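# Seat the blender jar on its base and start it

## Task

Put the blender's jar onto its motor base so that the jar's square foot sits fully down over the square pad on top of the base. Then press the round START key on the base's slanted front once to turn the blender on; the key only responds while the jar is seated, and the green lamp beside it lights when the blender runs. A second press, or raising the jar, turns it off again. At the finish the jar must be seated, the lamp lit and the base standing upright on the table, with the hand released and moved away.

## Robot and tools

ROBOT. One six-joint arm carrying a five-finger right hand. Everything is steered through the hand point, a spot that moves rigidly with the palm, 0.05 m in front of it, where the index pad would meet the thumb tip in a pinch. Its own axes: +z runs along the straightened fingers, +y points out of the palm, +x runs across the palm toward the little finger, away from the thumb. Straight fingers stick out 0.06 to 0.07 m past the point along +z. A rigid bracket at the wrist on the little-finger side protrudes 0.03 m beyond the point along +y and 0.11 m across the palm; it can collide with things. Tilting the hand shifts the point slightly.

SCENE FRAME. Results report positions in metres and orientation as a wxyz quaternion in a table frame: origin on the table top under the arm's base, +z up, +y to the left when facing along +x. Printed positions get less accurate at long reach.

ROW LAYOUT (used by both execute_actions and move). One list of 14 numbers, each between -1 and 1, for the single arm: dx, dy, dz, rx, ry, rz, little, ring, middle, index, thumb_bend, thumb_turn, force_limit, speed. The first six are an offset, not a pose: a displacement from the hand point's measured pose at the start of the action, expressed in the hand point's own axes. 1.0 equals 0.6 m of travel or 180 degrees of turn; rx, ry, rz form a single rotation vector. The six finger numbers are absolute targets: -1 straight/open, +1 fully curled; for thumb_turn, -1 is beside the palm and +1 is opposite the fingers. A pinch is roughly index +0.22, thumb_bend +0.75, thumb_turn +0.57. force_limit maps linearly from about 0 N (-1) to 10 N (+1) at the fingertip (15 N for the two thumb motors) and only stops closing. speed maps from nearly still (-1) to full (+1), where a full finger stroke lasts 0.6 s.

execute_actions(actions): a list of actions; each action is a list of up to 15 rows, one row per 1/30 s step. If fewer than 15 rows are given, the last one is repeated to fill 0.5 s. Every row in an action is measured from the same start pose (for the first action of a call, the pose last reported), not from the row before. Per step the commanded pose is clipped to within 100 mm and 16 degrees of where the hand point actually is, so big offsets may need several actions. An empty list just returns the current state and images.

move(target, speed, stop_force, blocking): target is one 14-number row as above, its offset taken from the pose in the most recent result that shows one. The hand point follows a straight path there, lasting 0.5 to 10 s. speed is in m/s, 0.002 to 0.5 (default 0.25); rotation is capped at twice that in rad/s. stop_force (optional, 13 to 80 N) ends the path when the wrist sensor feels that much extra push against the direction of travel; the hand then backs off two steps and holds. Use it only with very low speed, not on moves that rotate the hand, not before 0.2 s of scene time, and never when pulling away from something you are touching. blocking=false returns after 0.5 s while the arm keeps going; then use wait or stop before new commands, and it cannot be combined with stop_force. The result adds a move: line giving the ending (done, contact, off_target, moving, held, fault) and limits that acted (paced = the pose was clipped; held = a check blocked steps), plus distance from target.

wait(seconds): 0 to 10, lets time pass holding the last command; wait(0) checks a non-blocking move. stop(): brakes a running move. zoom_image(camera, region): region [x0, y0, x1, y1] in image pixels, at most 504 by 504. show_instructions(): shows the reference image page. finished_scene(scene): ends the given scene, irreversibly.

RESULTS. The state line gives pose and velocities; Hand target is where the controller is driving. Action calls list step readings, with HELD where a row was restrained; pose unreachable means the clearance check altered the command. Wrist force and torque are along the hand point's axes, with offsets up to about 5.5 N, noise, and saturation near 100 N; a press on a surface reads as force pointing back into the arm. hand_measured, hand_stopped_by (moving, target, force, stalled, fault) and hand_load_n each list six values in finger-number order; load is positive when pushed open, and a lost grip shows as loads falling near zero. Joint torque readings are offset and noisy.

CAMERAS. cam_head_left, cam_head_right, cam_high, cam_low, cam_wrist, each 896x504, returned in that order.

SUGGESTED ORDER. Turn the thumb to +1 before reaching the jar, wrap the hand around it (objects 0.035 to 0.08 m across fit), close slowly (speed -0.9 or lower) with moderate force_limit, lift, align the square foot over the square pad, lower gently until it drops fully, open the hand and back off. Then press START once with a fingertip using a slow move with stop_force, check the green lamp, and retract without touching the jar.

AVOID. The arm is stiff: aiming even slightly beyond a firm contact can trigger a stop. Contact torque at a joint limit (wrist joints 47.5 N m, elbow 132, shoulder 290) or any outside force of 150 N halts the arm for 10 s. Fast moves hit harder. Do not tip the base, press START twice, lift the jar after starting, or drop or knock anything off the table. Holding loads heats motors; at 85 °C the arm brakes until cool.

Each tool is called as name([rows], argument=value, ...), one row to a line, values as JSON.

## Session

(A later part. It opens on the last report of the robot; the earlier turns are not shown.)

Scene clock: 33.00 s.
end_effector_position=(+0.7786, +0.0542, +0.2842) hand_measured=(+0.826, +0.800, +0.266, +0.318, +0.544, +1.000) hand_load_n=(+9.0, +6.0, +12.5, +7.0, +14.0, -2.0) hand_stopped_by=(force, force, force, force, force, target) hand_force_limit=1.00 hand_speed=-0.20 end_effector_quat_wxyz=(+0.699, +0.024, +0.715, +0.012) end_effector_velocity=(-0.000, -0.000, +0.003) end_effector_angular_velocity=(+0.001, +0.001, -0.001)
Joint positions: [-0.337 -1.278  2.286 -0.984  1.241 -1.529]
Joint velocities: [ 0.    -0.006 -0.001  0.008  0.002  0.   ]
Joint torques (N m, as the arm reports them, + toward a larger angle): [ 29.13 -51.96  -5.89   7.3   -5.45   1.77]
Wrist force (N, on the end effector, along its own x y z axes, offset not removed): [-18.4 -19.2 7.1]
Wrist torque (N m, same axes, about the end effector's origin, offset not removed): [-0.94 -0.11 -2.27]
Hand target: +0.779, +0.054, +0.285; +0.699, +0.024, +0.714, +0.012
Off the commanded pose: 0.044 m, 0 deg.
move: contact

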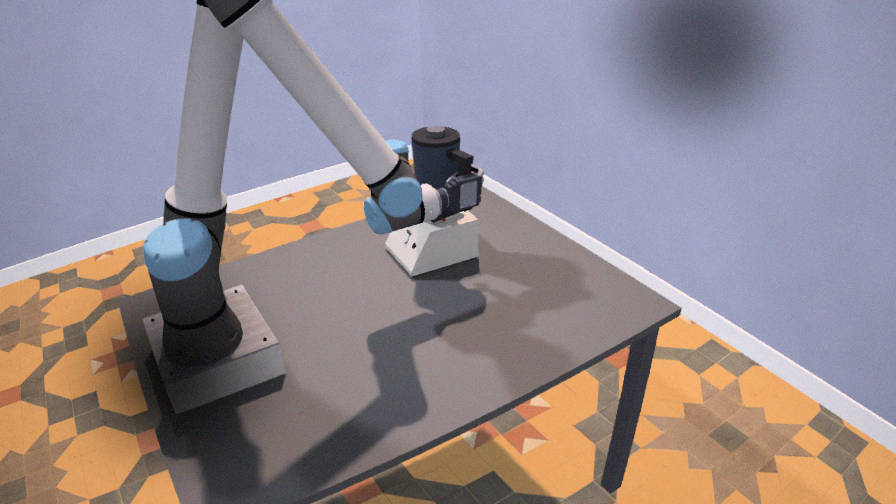

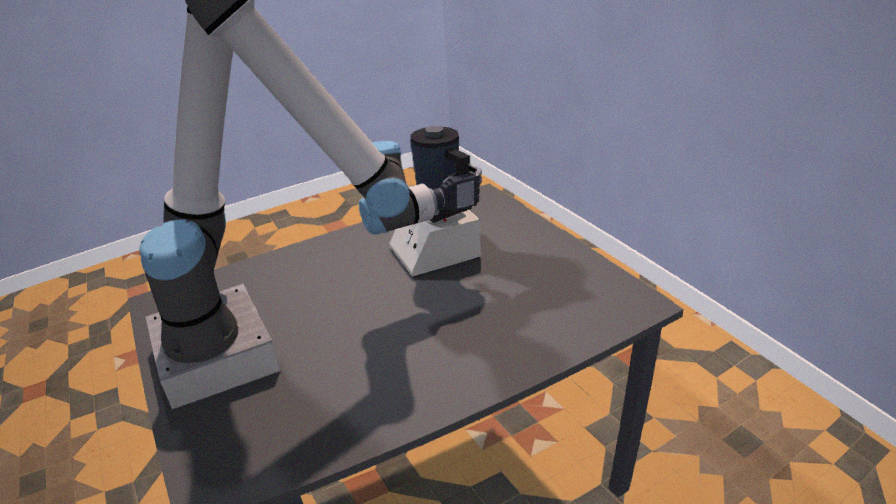

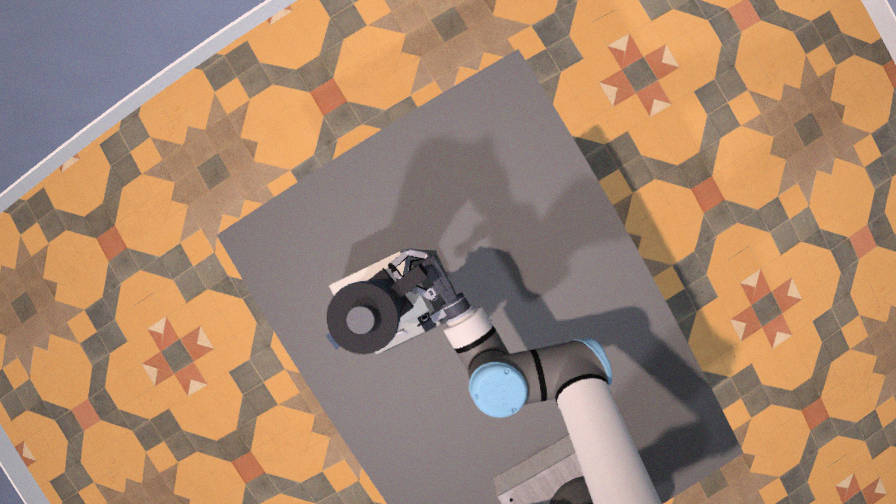

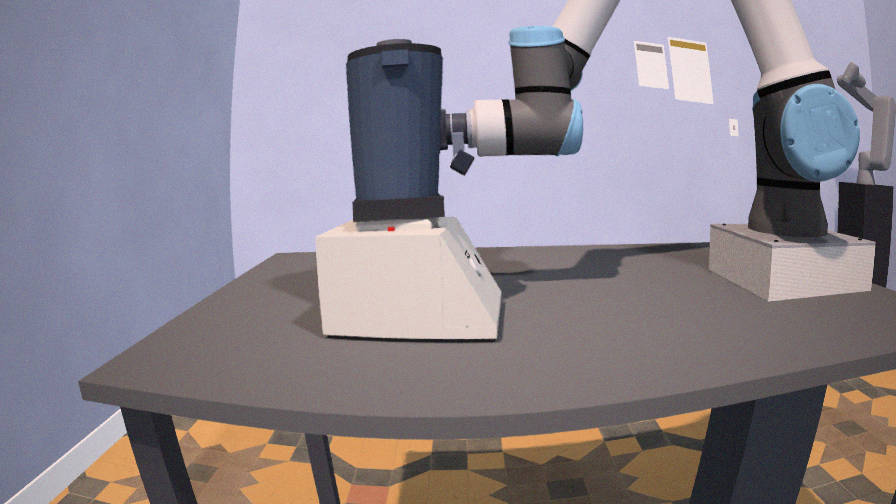

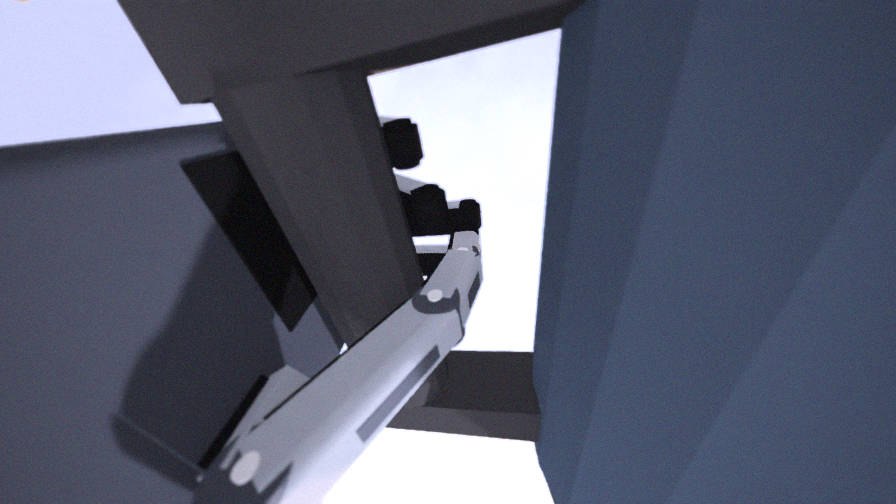

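move(target=[-0.012,-0.011,0,0,0,0,1,1,1,1,1,1,1,-0.2], speed=0.02)

move(target=[0.1,0,0,0,0,0,1,1,1,1,1,1,1,-0.2], speed=0.008, stop_force=25)

zoom_image(camera="cam_low", region=[300,120,500,250])

Scene clock: 36.20 s.
end_effector_position=(+0.7787, +0.0474, +0.2909) hand_measured=(+0.826, +0.800, +0.266, +0.318, +0.544, +1.000) hand_load_n=(+10.0, +7.0, +12.0, +6.5, +14.5, -3.0) hand_stopped_by=(force, force, force, force, force, target) hand_force_limit=1.00 hand_speed=-0.20 end_effector_quat_wxyz=(+0.699, +0.024, +0.715, +0.012) end_effector_velocity=(+0.001, -0.002, +0.001) end_effector_angular_velocity=(+0.001, +0.000, -0.000)
Joint positions: [-0.351 -1.29   2.283 -0.969  1.228 -1.53 ]
Joint velocities: [-0.003 -0.001 -0.002  0.003 -0.003  0.001]
Joint torques (N m, as the arm reports them, + toward a larger angle): [-16.5  -73.72 -39.31  -0.93  -3.66  -1.38]
Wrist force (N, on the end effector, along its own x y z axes, offset not removed): [16.7 0.1 3.7]
Wrist torque (N m, same axes, about the end effector's origin, offset not removed): [-0.43 -1.73 -0.66]
Hand target: +0.779, +0.047, +0.291; +0.699, +0.024, +0.715, +0.012
Off the commanded pose: 0.000 m, 0 deg.
move: done

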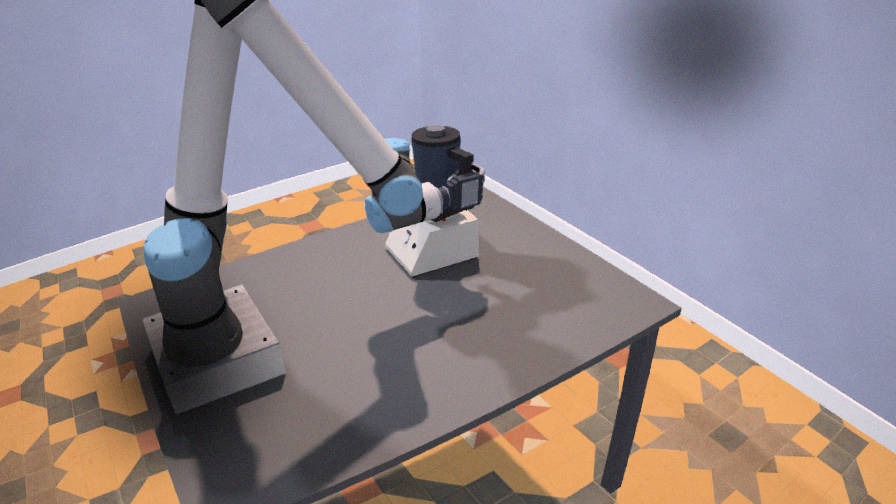

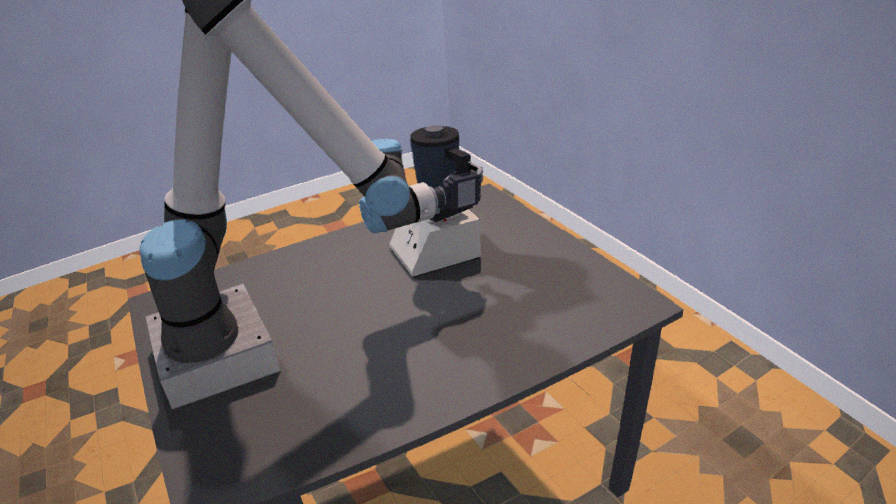

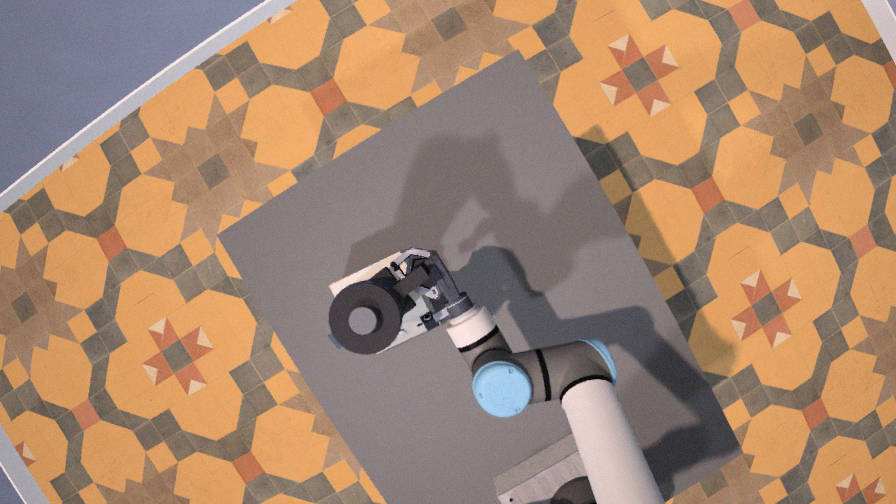

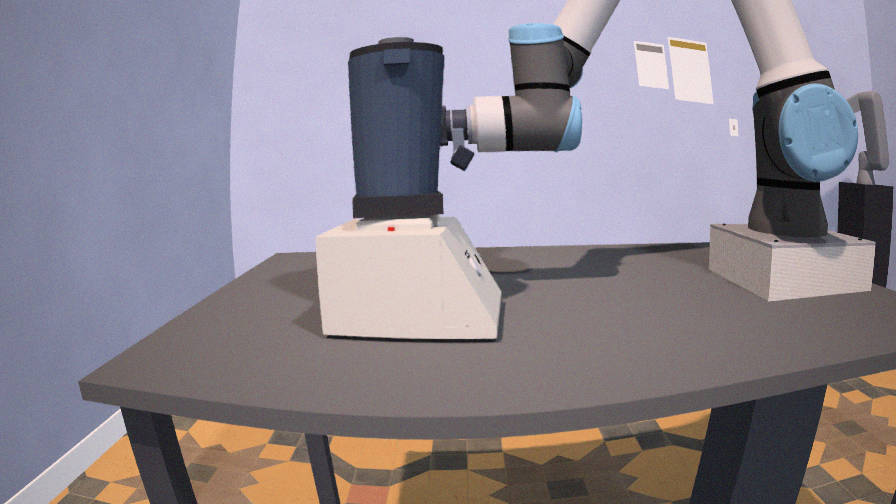

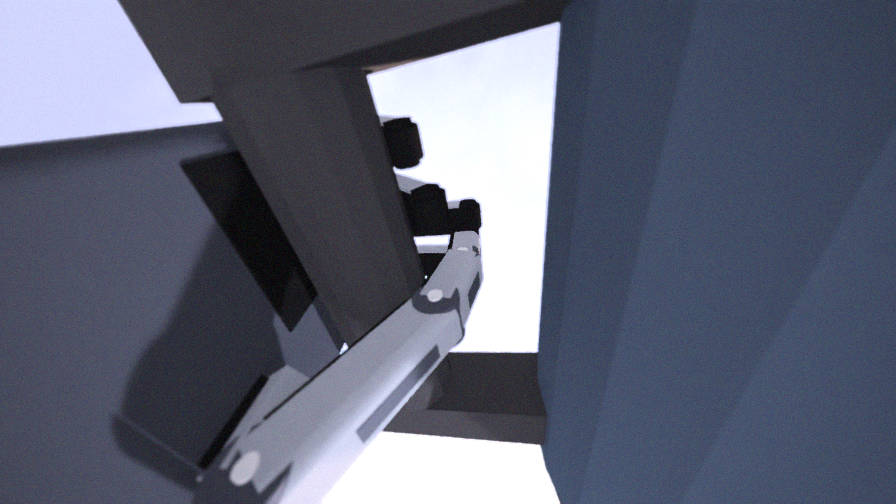

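Scene clock: 38.07 s.
end_effector_position=(+0.7783, +0.0480, +0.2789) hand_measured=(+0.826, +0.802, +0.266, +0.318, +0.544, +1.000) hand_load_n=(+5.0, +0.5, +12.5, +7.0, +14.0, -2.0) hand_stopped_by=(force, force, force, force, force, target) hand_force_limit=1.00 hand_speed=-0.20 end_effector_quat_wxyz=(+0.699, +0.024, +0.715, +0.012) end_effector_velocity=(-0.001, +0.000, +0.001) end_effector_angular_velocity=(+0.001, +0.003, +0.000)
Joint positions: [-0.35  -1.269  2.288 -0.995  1.229 -1.53 ]
Joint velocities: [-0.    -0.004 -0.     0.008 -0.     0.   ]
Joint torques (N m, as the arm reports them, + toward a larger angle): [ 18.26 -63.81 -13.69   1.77   0.03   0.6 ]
Wrist force (N, on the end effector, along its own x y z axes, offset not removed): [-0.9 -3.5 6.9]
Wrist torque (N m, same axes, about the end effector's origin, offset not removed): [-0.54 -1.06 -0.04]
Hand target: +0.778, +0.048, +0.280; +0.699, +0.024, +0.714, +0.012
Off the commanded pose: 0.048 m, 0 deg.
move: contact

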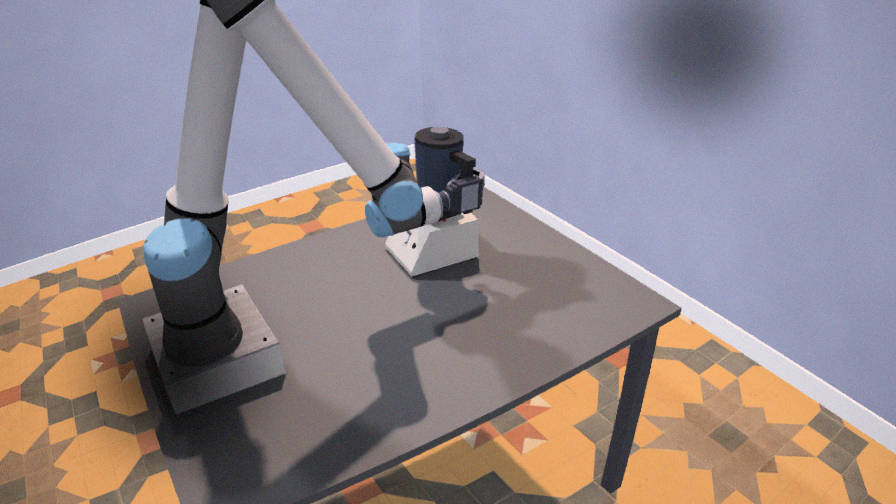

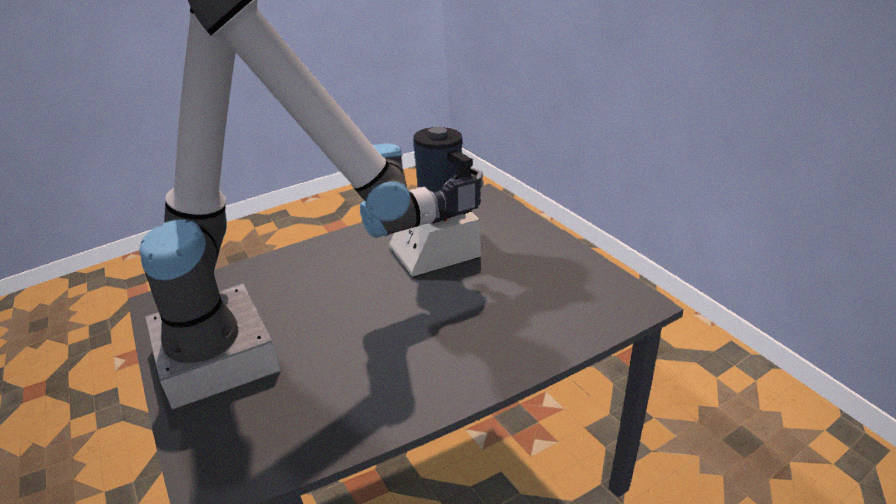

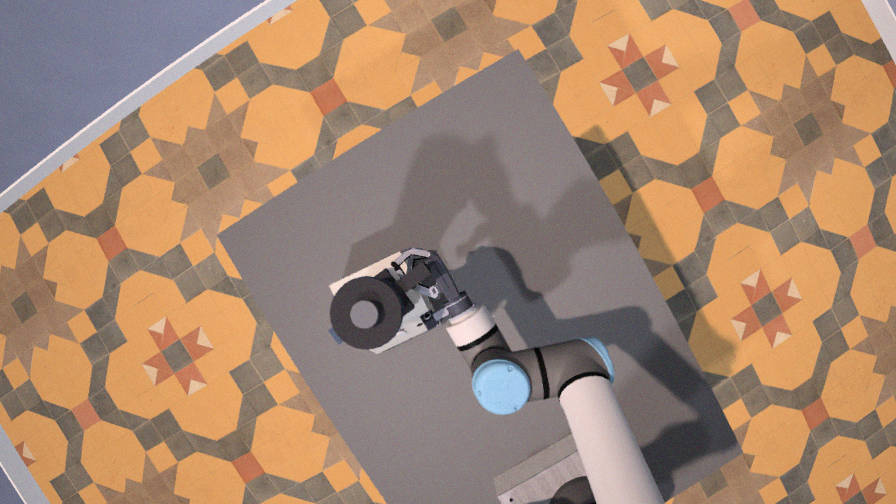

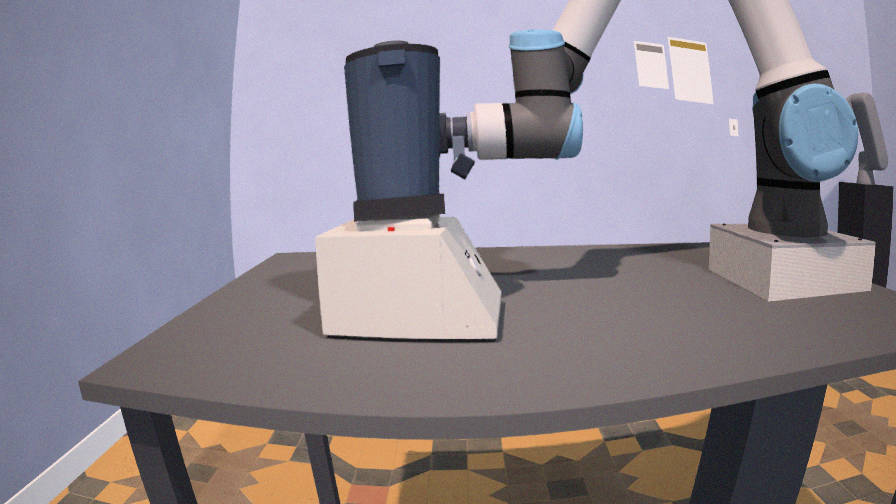

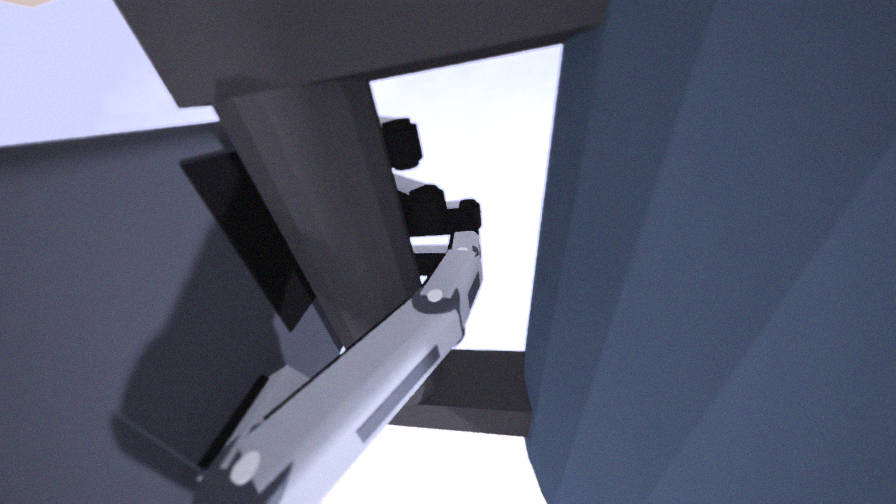

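Region (300, 120, 500, 250) of cam_low's 896x504 image, scaled by 2.520, with more detail than that image has; it fills the top 328 rows of this view, and the rest is white.

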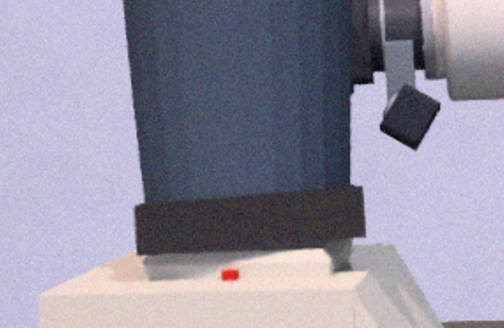

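execute_actions(actions=[])

zoom_image(camera="cam_low", region=[250,60,550,280])

zoom_image(camera="cam_high", region=[300,200,500,380])

Scene clock: 42.30 s.
end_effector_position=(+0.7785, +0.0479, +0.2796) hand_measured=(+0.826, +0.802, +0.266, +0.318, +0.544, +1.000) hand_load_n=(+4.0, +0.0, +12.5, +7.0, +14.0, -2.0) hand_stopped_by=(force, force, force, force, force, target) hand_force_limit=1.00 hand_speed=-0.20 end_effector_quat_wxyz=(+0.699, +0.024, +0.714, +0.012) end_effector_velocity=(+0.000, -0.000, +0.000) end_effector_angular_velocity=(-0.001, -0.000, -0.000)
Joint positions: [-0.35  -1.27   2.288 -0.994  1.229 -1.53 ]
Joint velocities: [-0.     0.    -0.001  0.     0.    -0.001]
Joint torques (N m, as the arm reports them, + toward a larger angle): [-13.63 -69.14 -35.55  -4.48  -0.89   1.97]
Wrist force (N, on the end effector, along its own x y z axes, offset not removed): [8.5 2.1 2.3]
Wrist torque (N m, same axes, about the end effector's origin, offset not removed): [-0.23 -1.11 0.20]
Hand target: +0.778, +0.048, +0.280; +0.699, +0.024, +0.714, +0.012
Off the commanded pose: 0.049 m, 0 deg.

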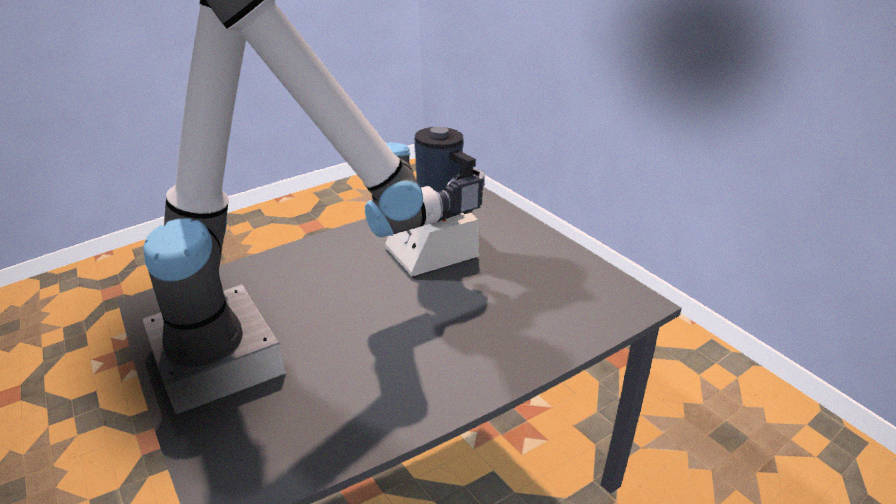

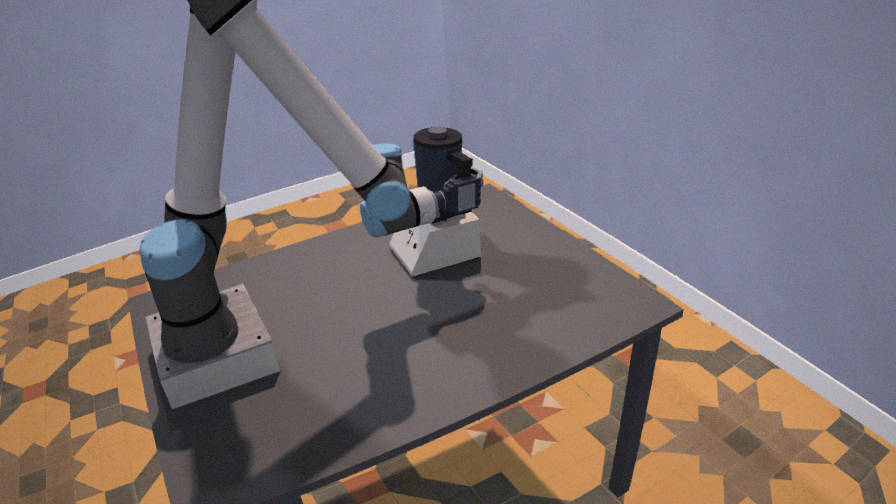

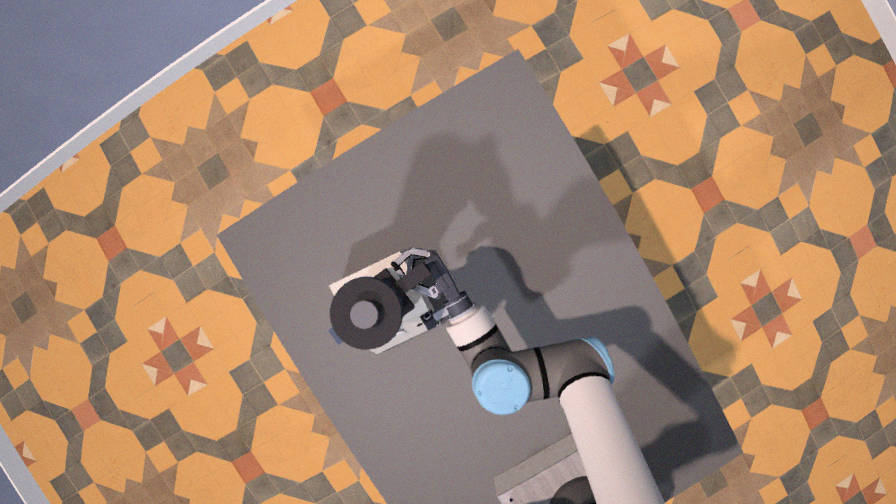

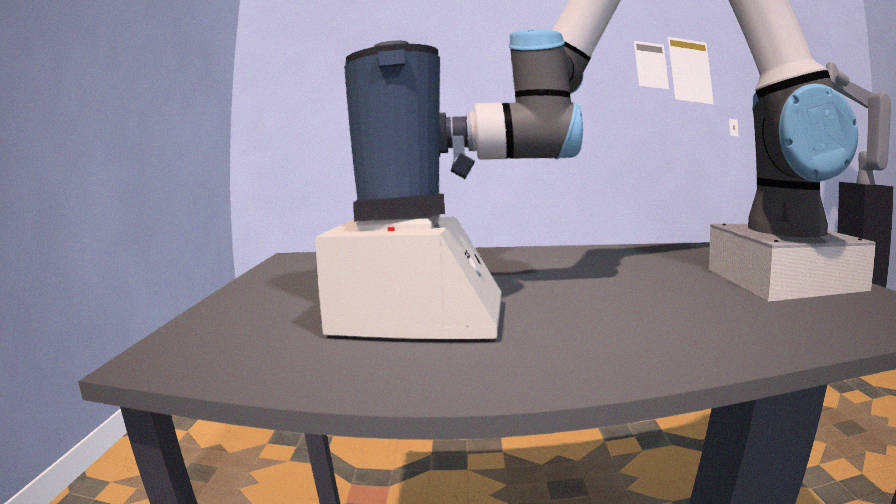

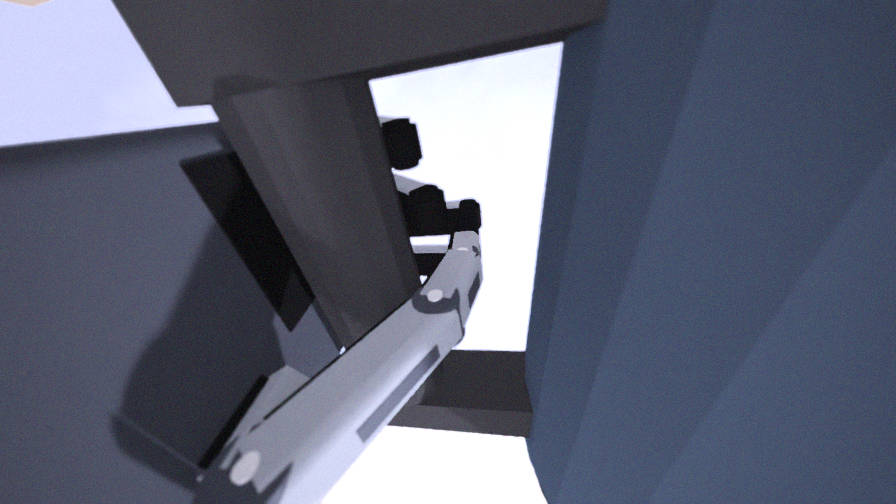

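Region (250, 60, 550, 280) of cam_low's 896x504 image, scaled by 1.680, with more detail than that image has; it fills the top 370 rows of this view, and the rest is white.

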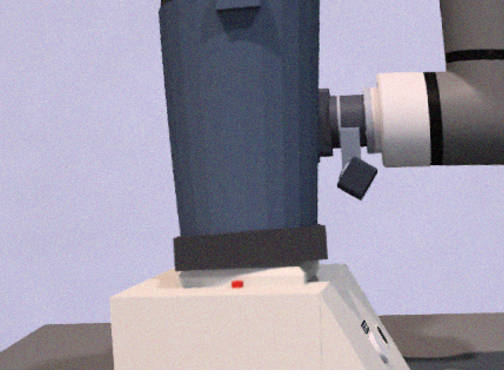

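Region (300, 200, 500, 380) of cam_high's 896x504 image, scaled by 2.520, with more detail than that image has; it fills the top 454 rows of this view, and the rest is white.

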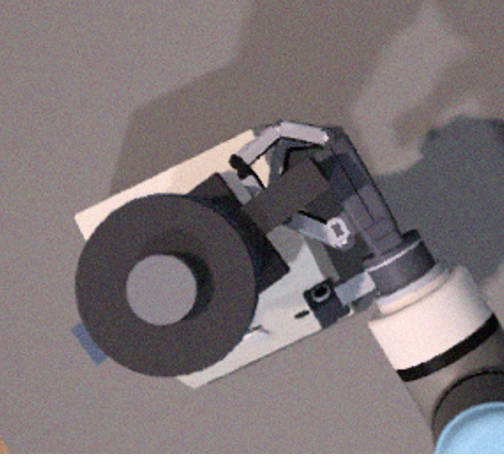

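move(target=[-0.022,0,0,0,-0.028,0,1,1,1,1,1,1,1,-0.2], speed=0.03)

zoom_image(camera="cam_low", region=[250,60,550,280])

zoom_image(camera="cam_high", region=[300,200,500,380])

Scene clock: 46.70 s.
end_effector_position=(+0.7787, +0.0473, +0.2925) hand_measured=(+0.826, +0.800, +0.266, +0.318, +0.544, +1.000) hand_load_n=(+1.0, +6.5, +12.5, +7.0, +14.0, -2.0) hand_stopped_by=(force, force, force, force, force, target) hand_force_limit=1.00 hand_speed=-0.20 end_effector_quat_wxyz=(+0.729, +0.025, +0.684, +0.011) end_effector_velocity=(-0.000, +0.000, +0.001) end_effector_angular_velocity=(+0.002, -0.013, -0.001)
Joint positions: [-0.346 -1.259  2.305 -1.114  1.237 -1.5  ]
Joint velocities: [ 0.001  0.004  0.003 -0.021  0.002  0.006]
Joint torques (N m, as the arm reports them, + toward a larger angle): [ 16.05 -43.79 -13.48  -5.9    3.87   3.39]
Wrist force (N, on the end effector, along its own x y z axes, offset not removed): [11.2 -0.7 2.6]
Wrist torque (N m, same axes, about the end effector's origin, offset not removed): [-0.67 -0.95 -0.42]
Hand target: +0.779, +0.047, +0.293; +0.730, +0.025, +0.683, +0.010
Off the commanded pose: 0.000 m, 0 deg.
move: done

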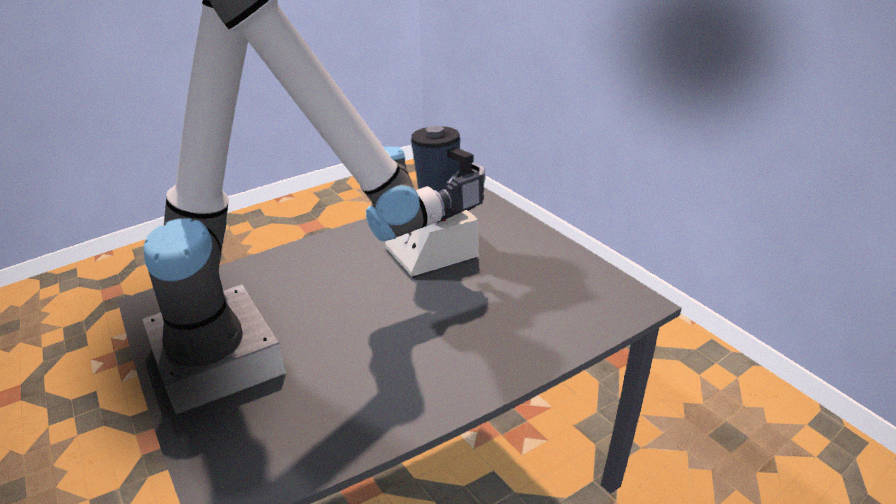

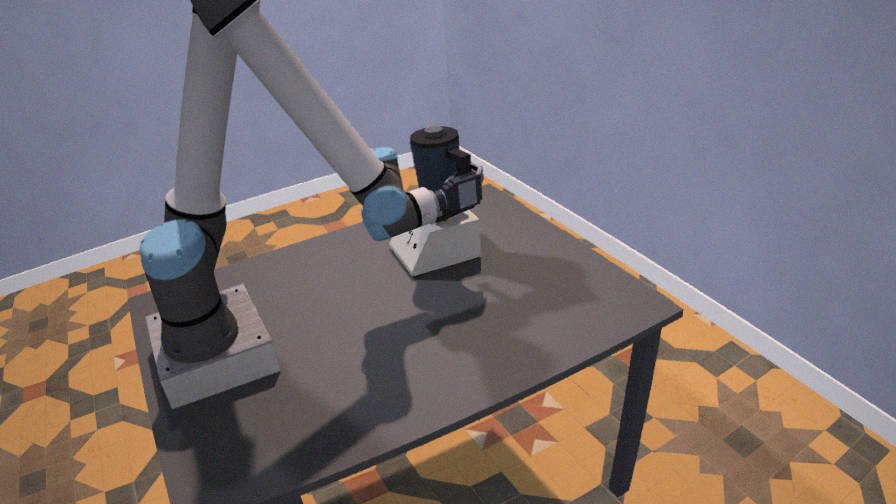

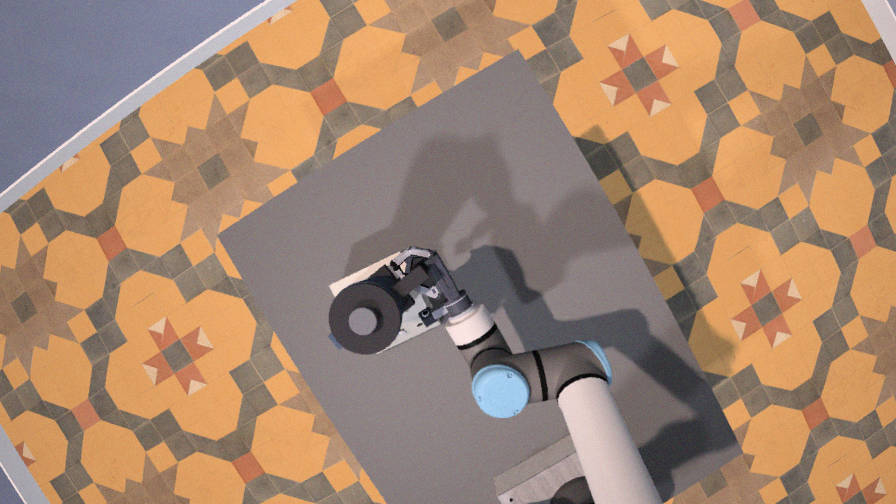

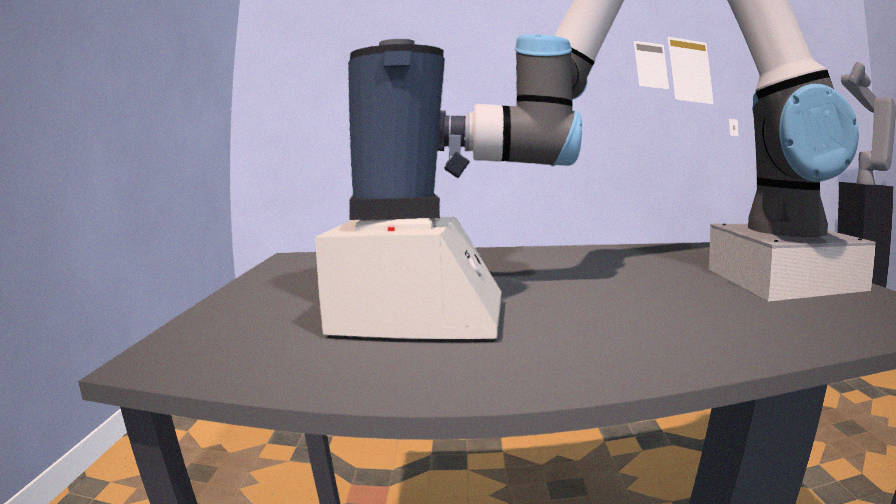

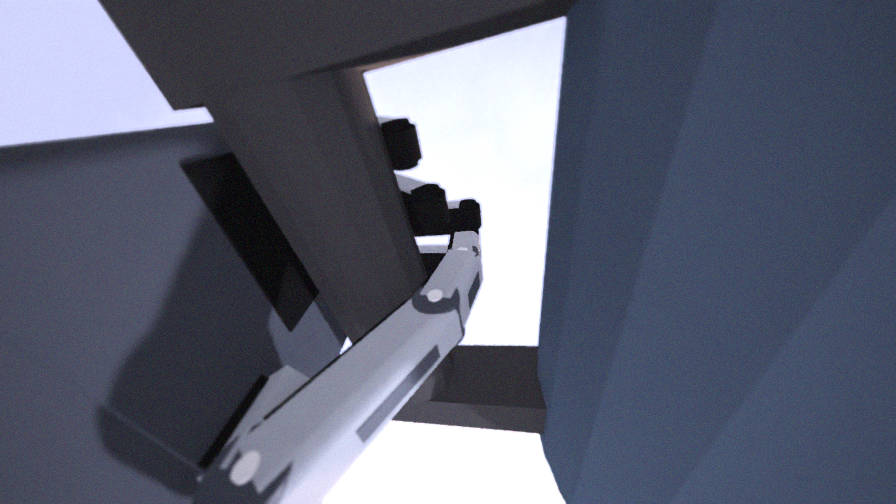

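Region (250, 60, 550, 280) of cam_low's 896x504 image, scaled by 1.680, with more detail than that image has; it fills the top 370 rows of this view, and the rest is white.

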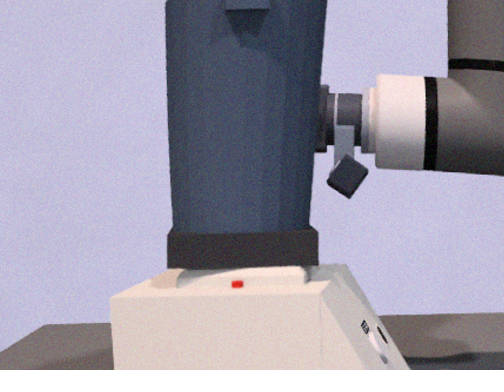

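Region (300, 200, 500, 380) of cam_high's 896x504 image, scaled by 2.520, with more detail than that image has; it fills the top 454 rows of this view, and the rest is white.

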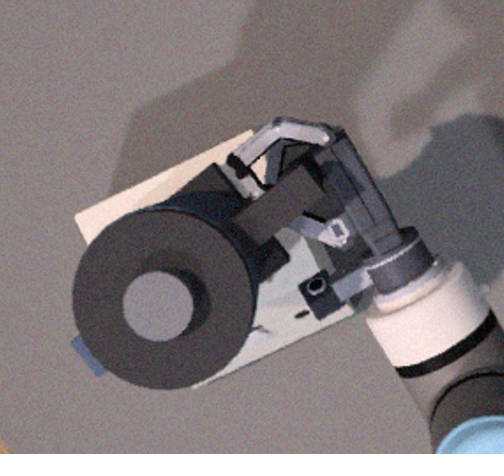

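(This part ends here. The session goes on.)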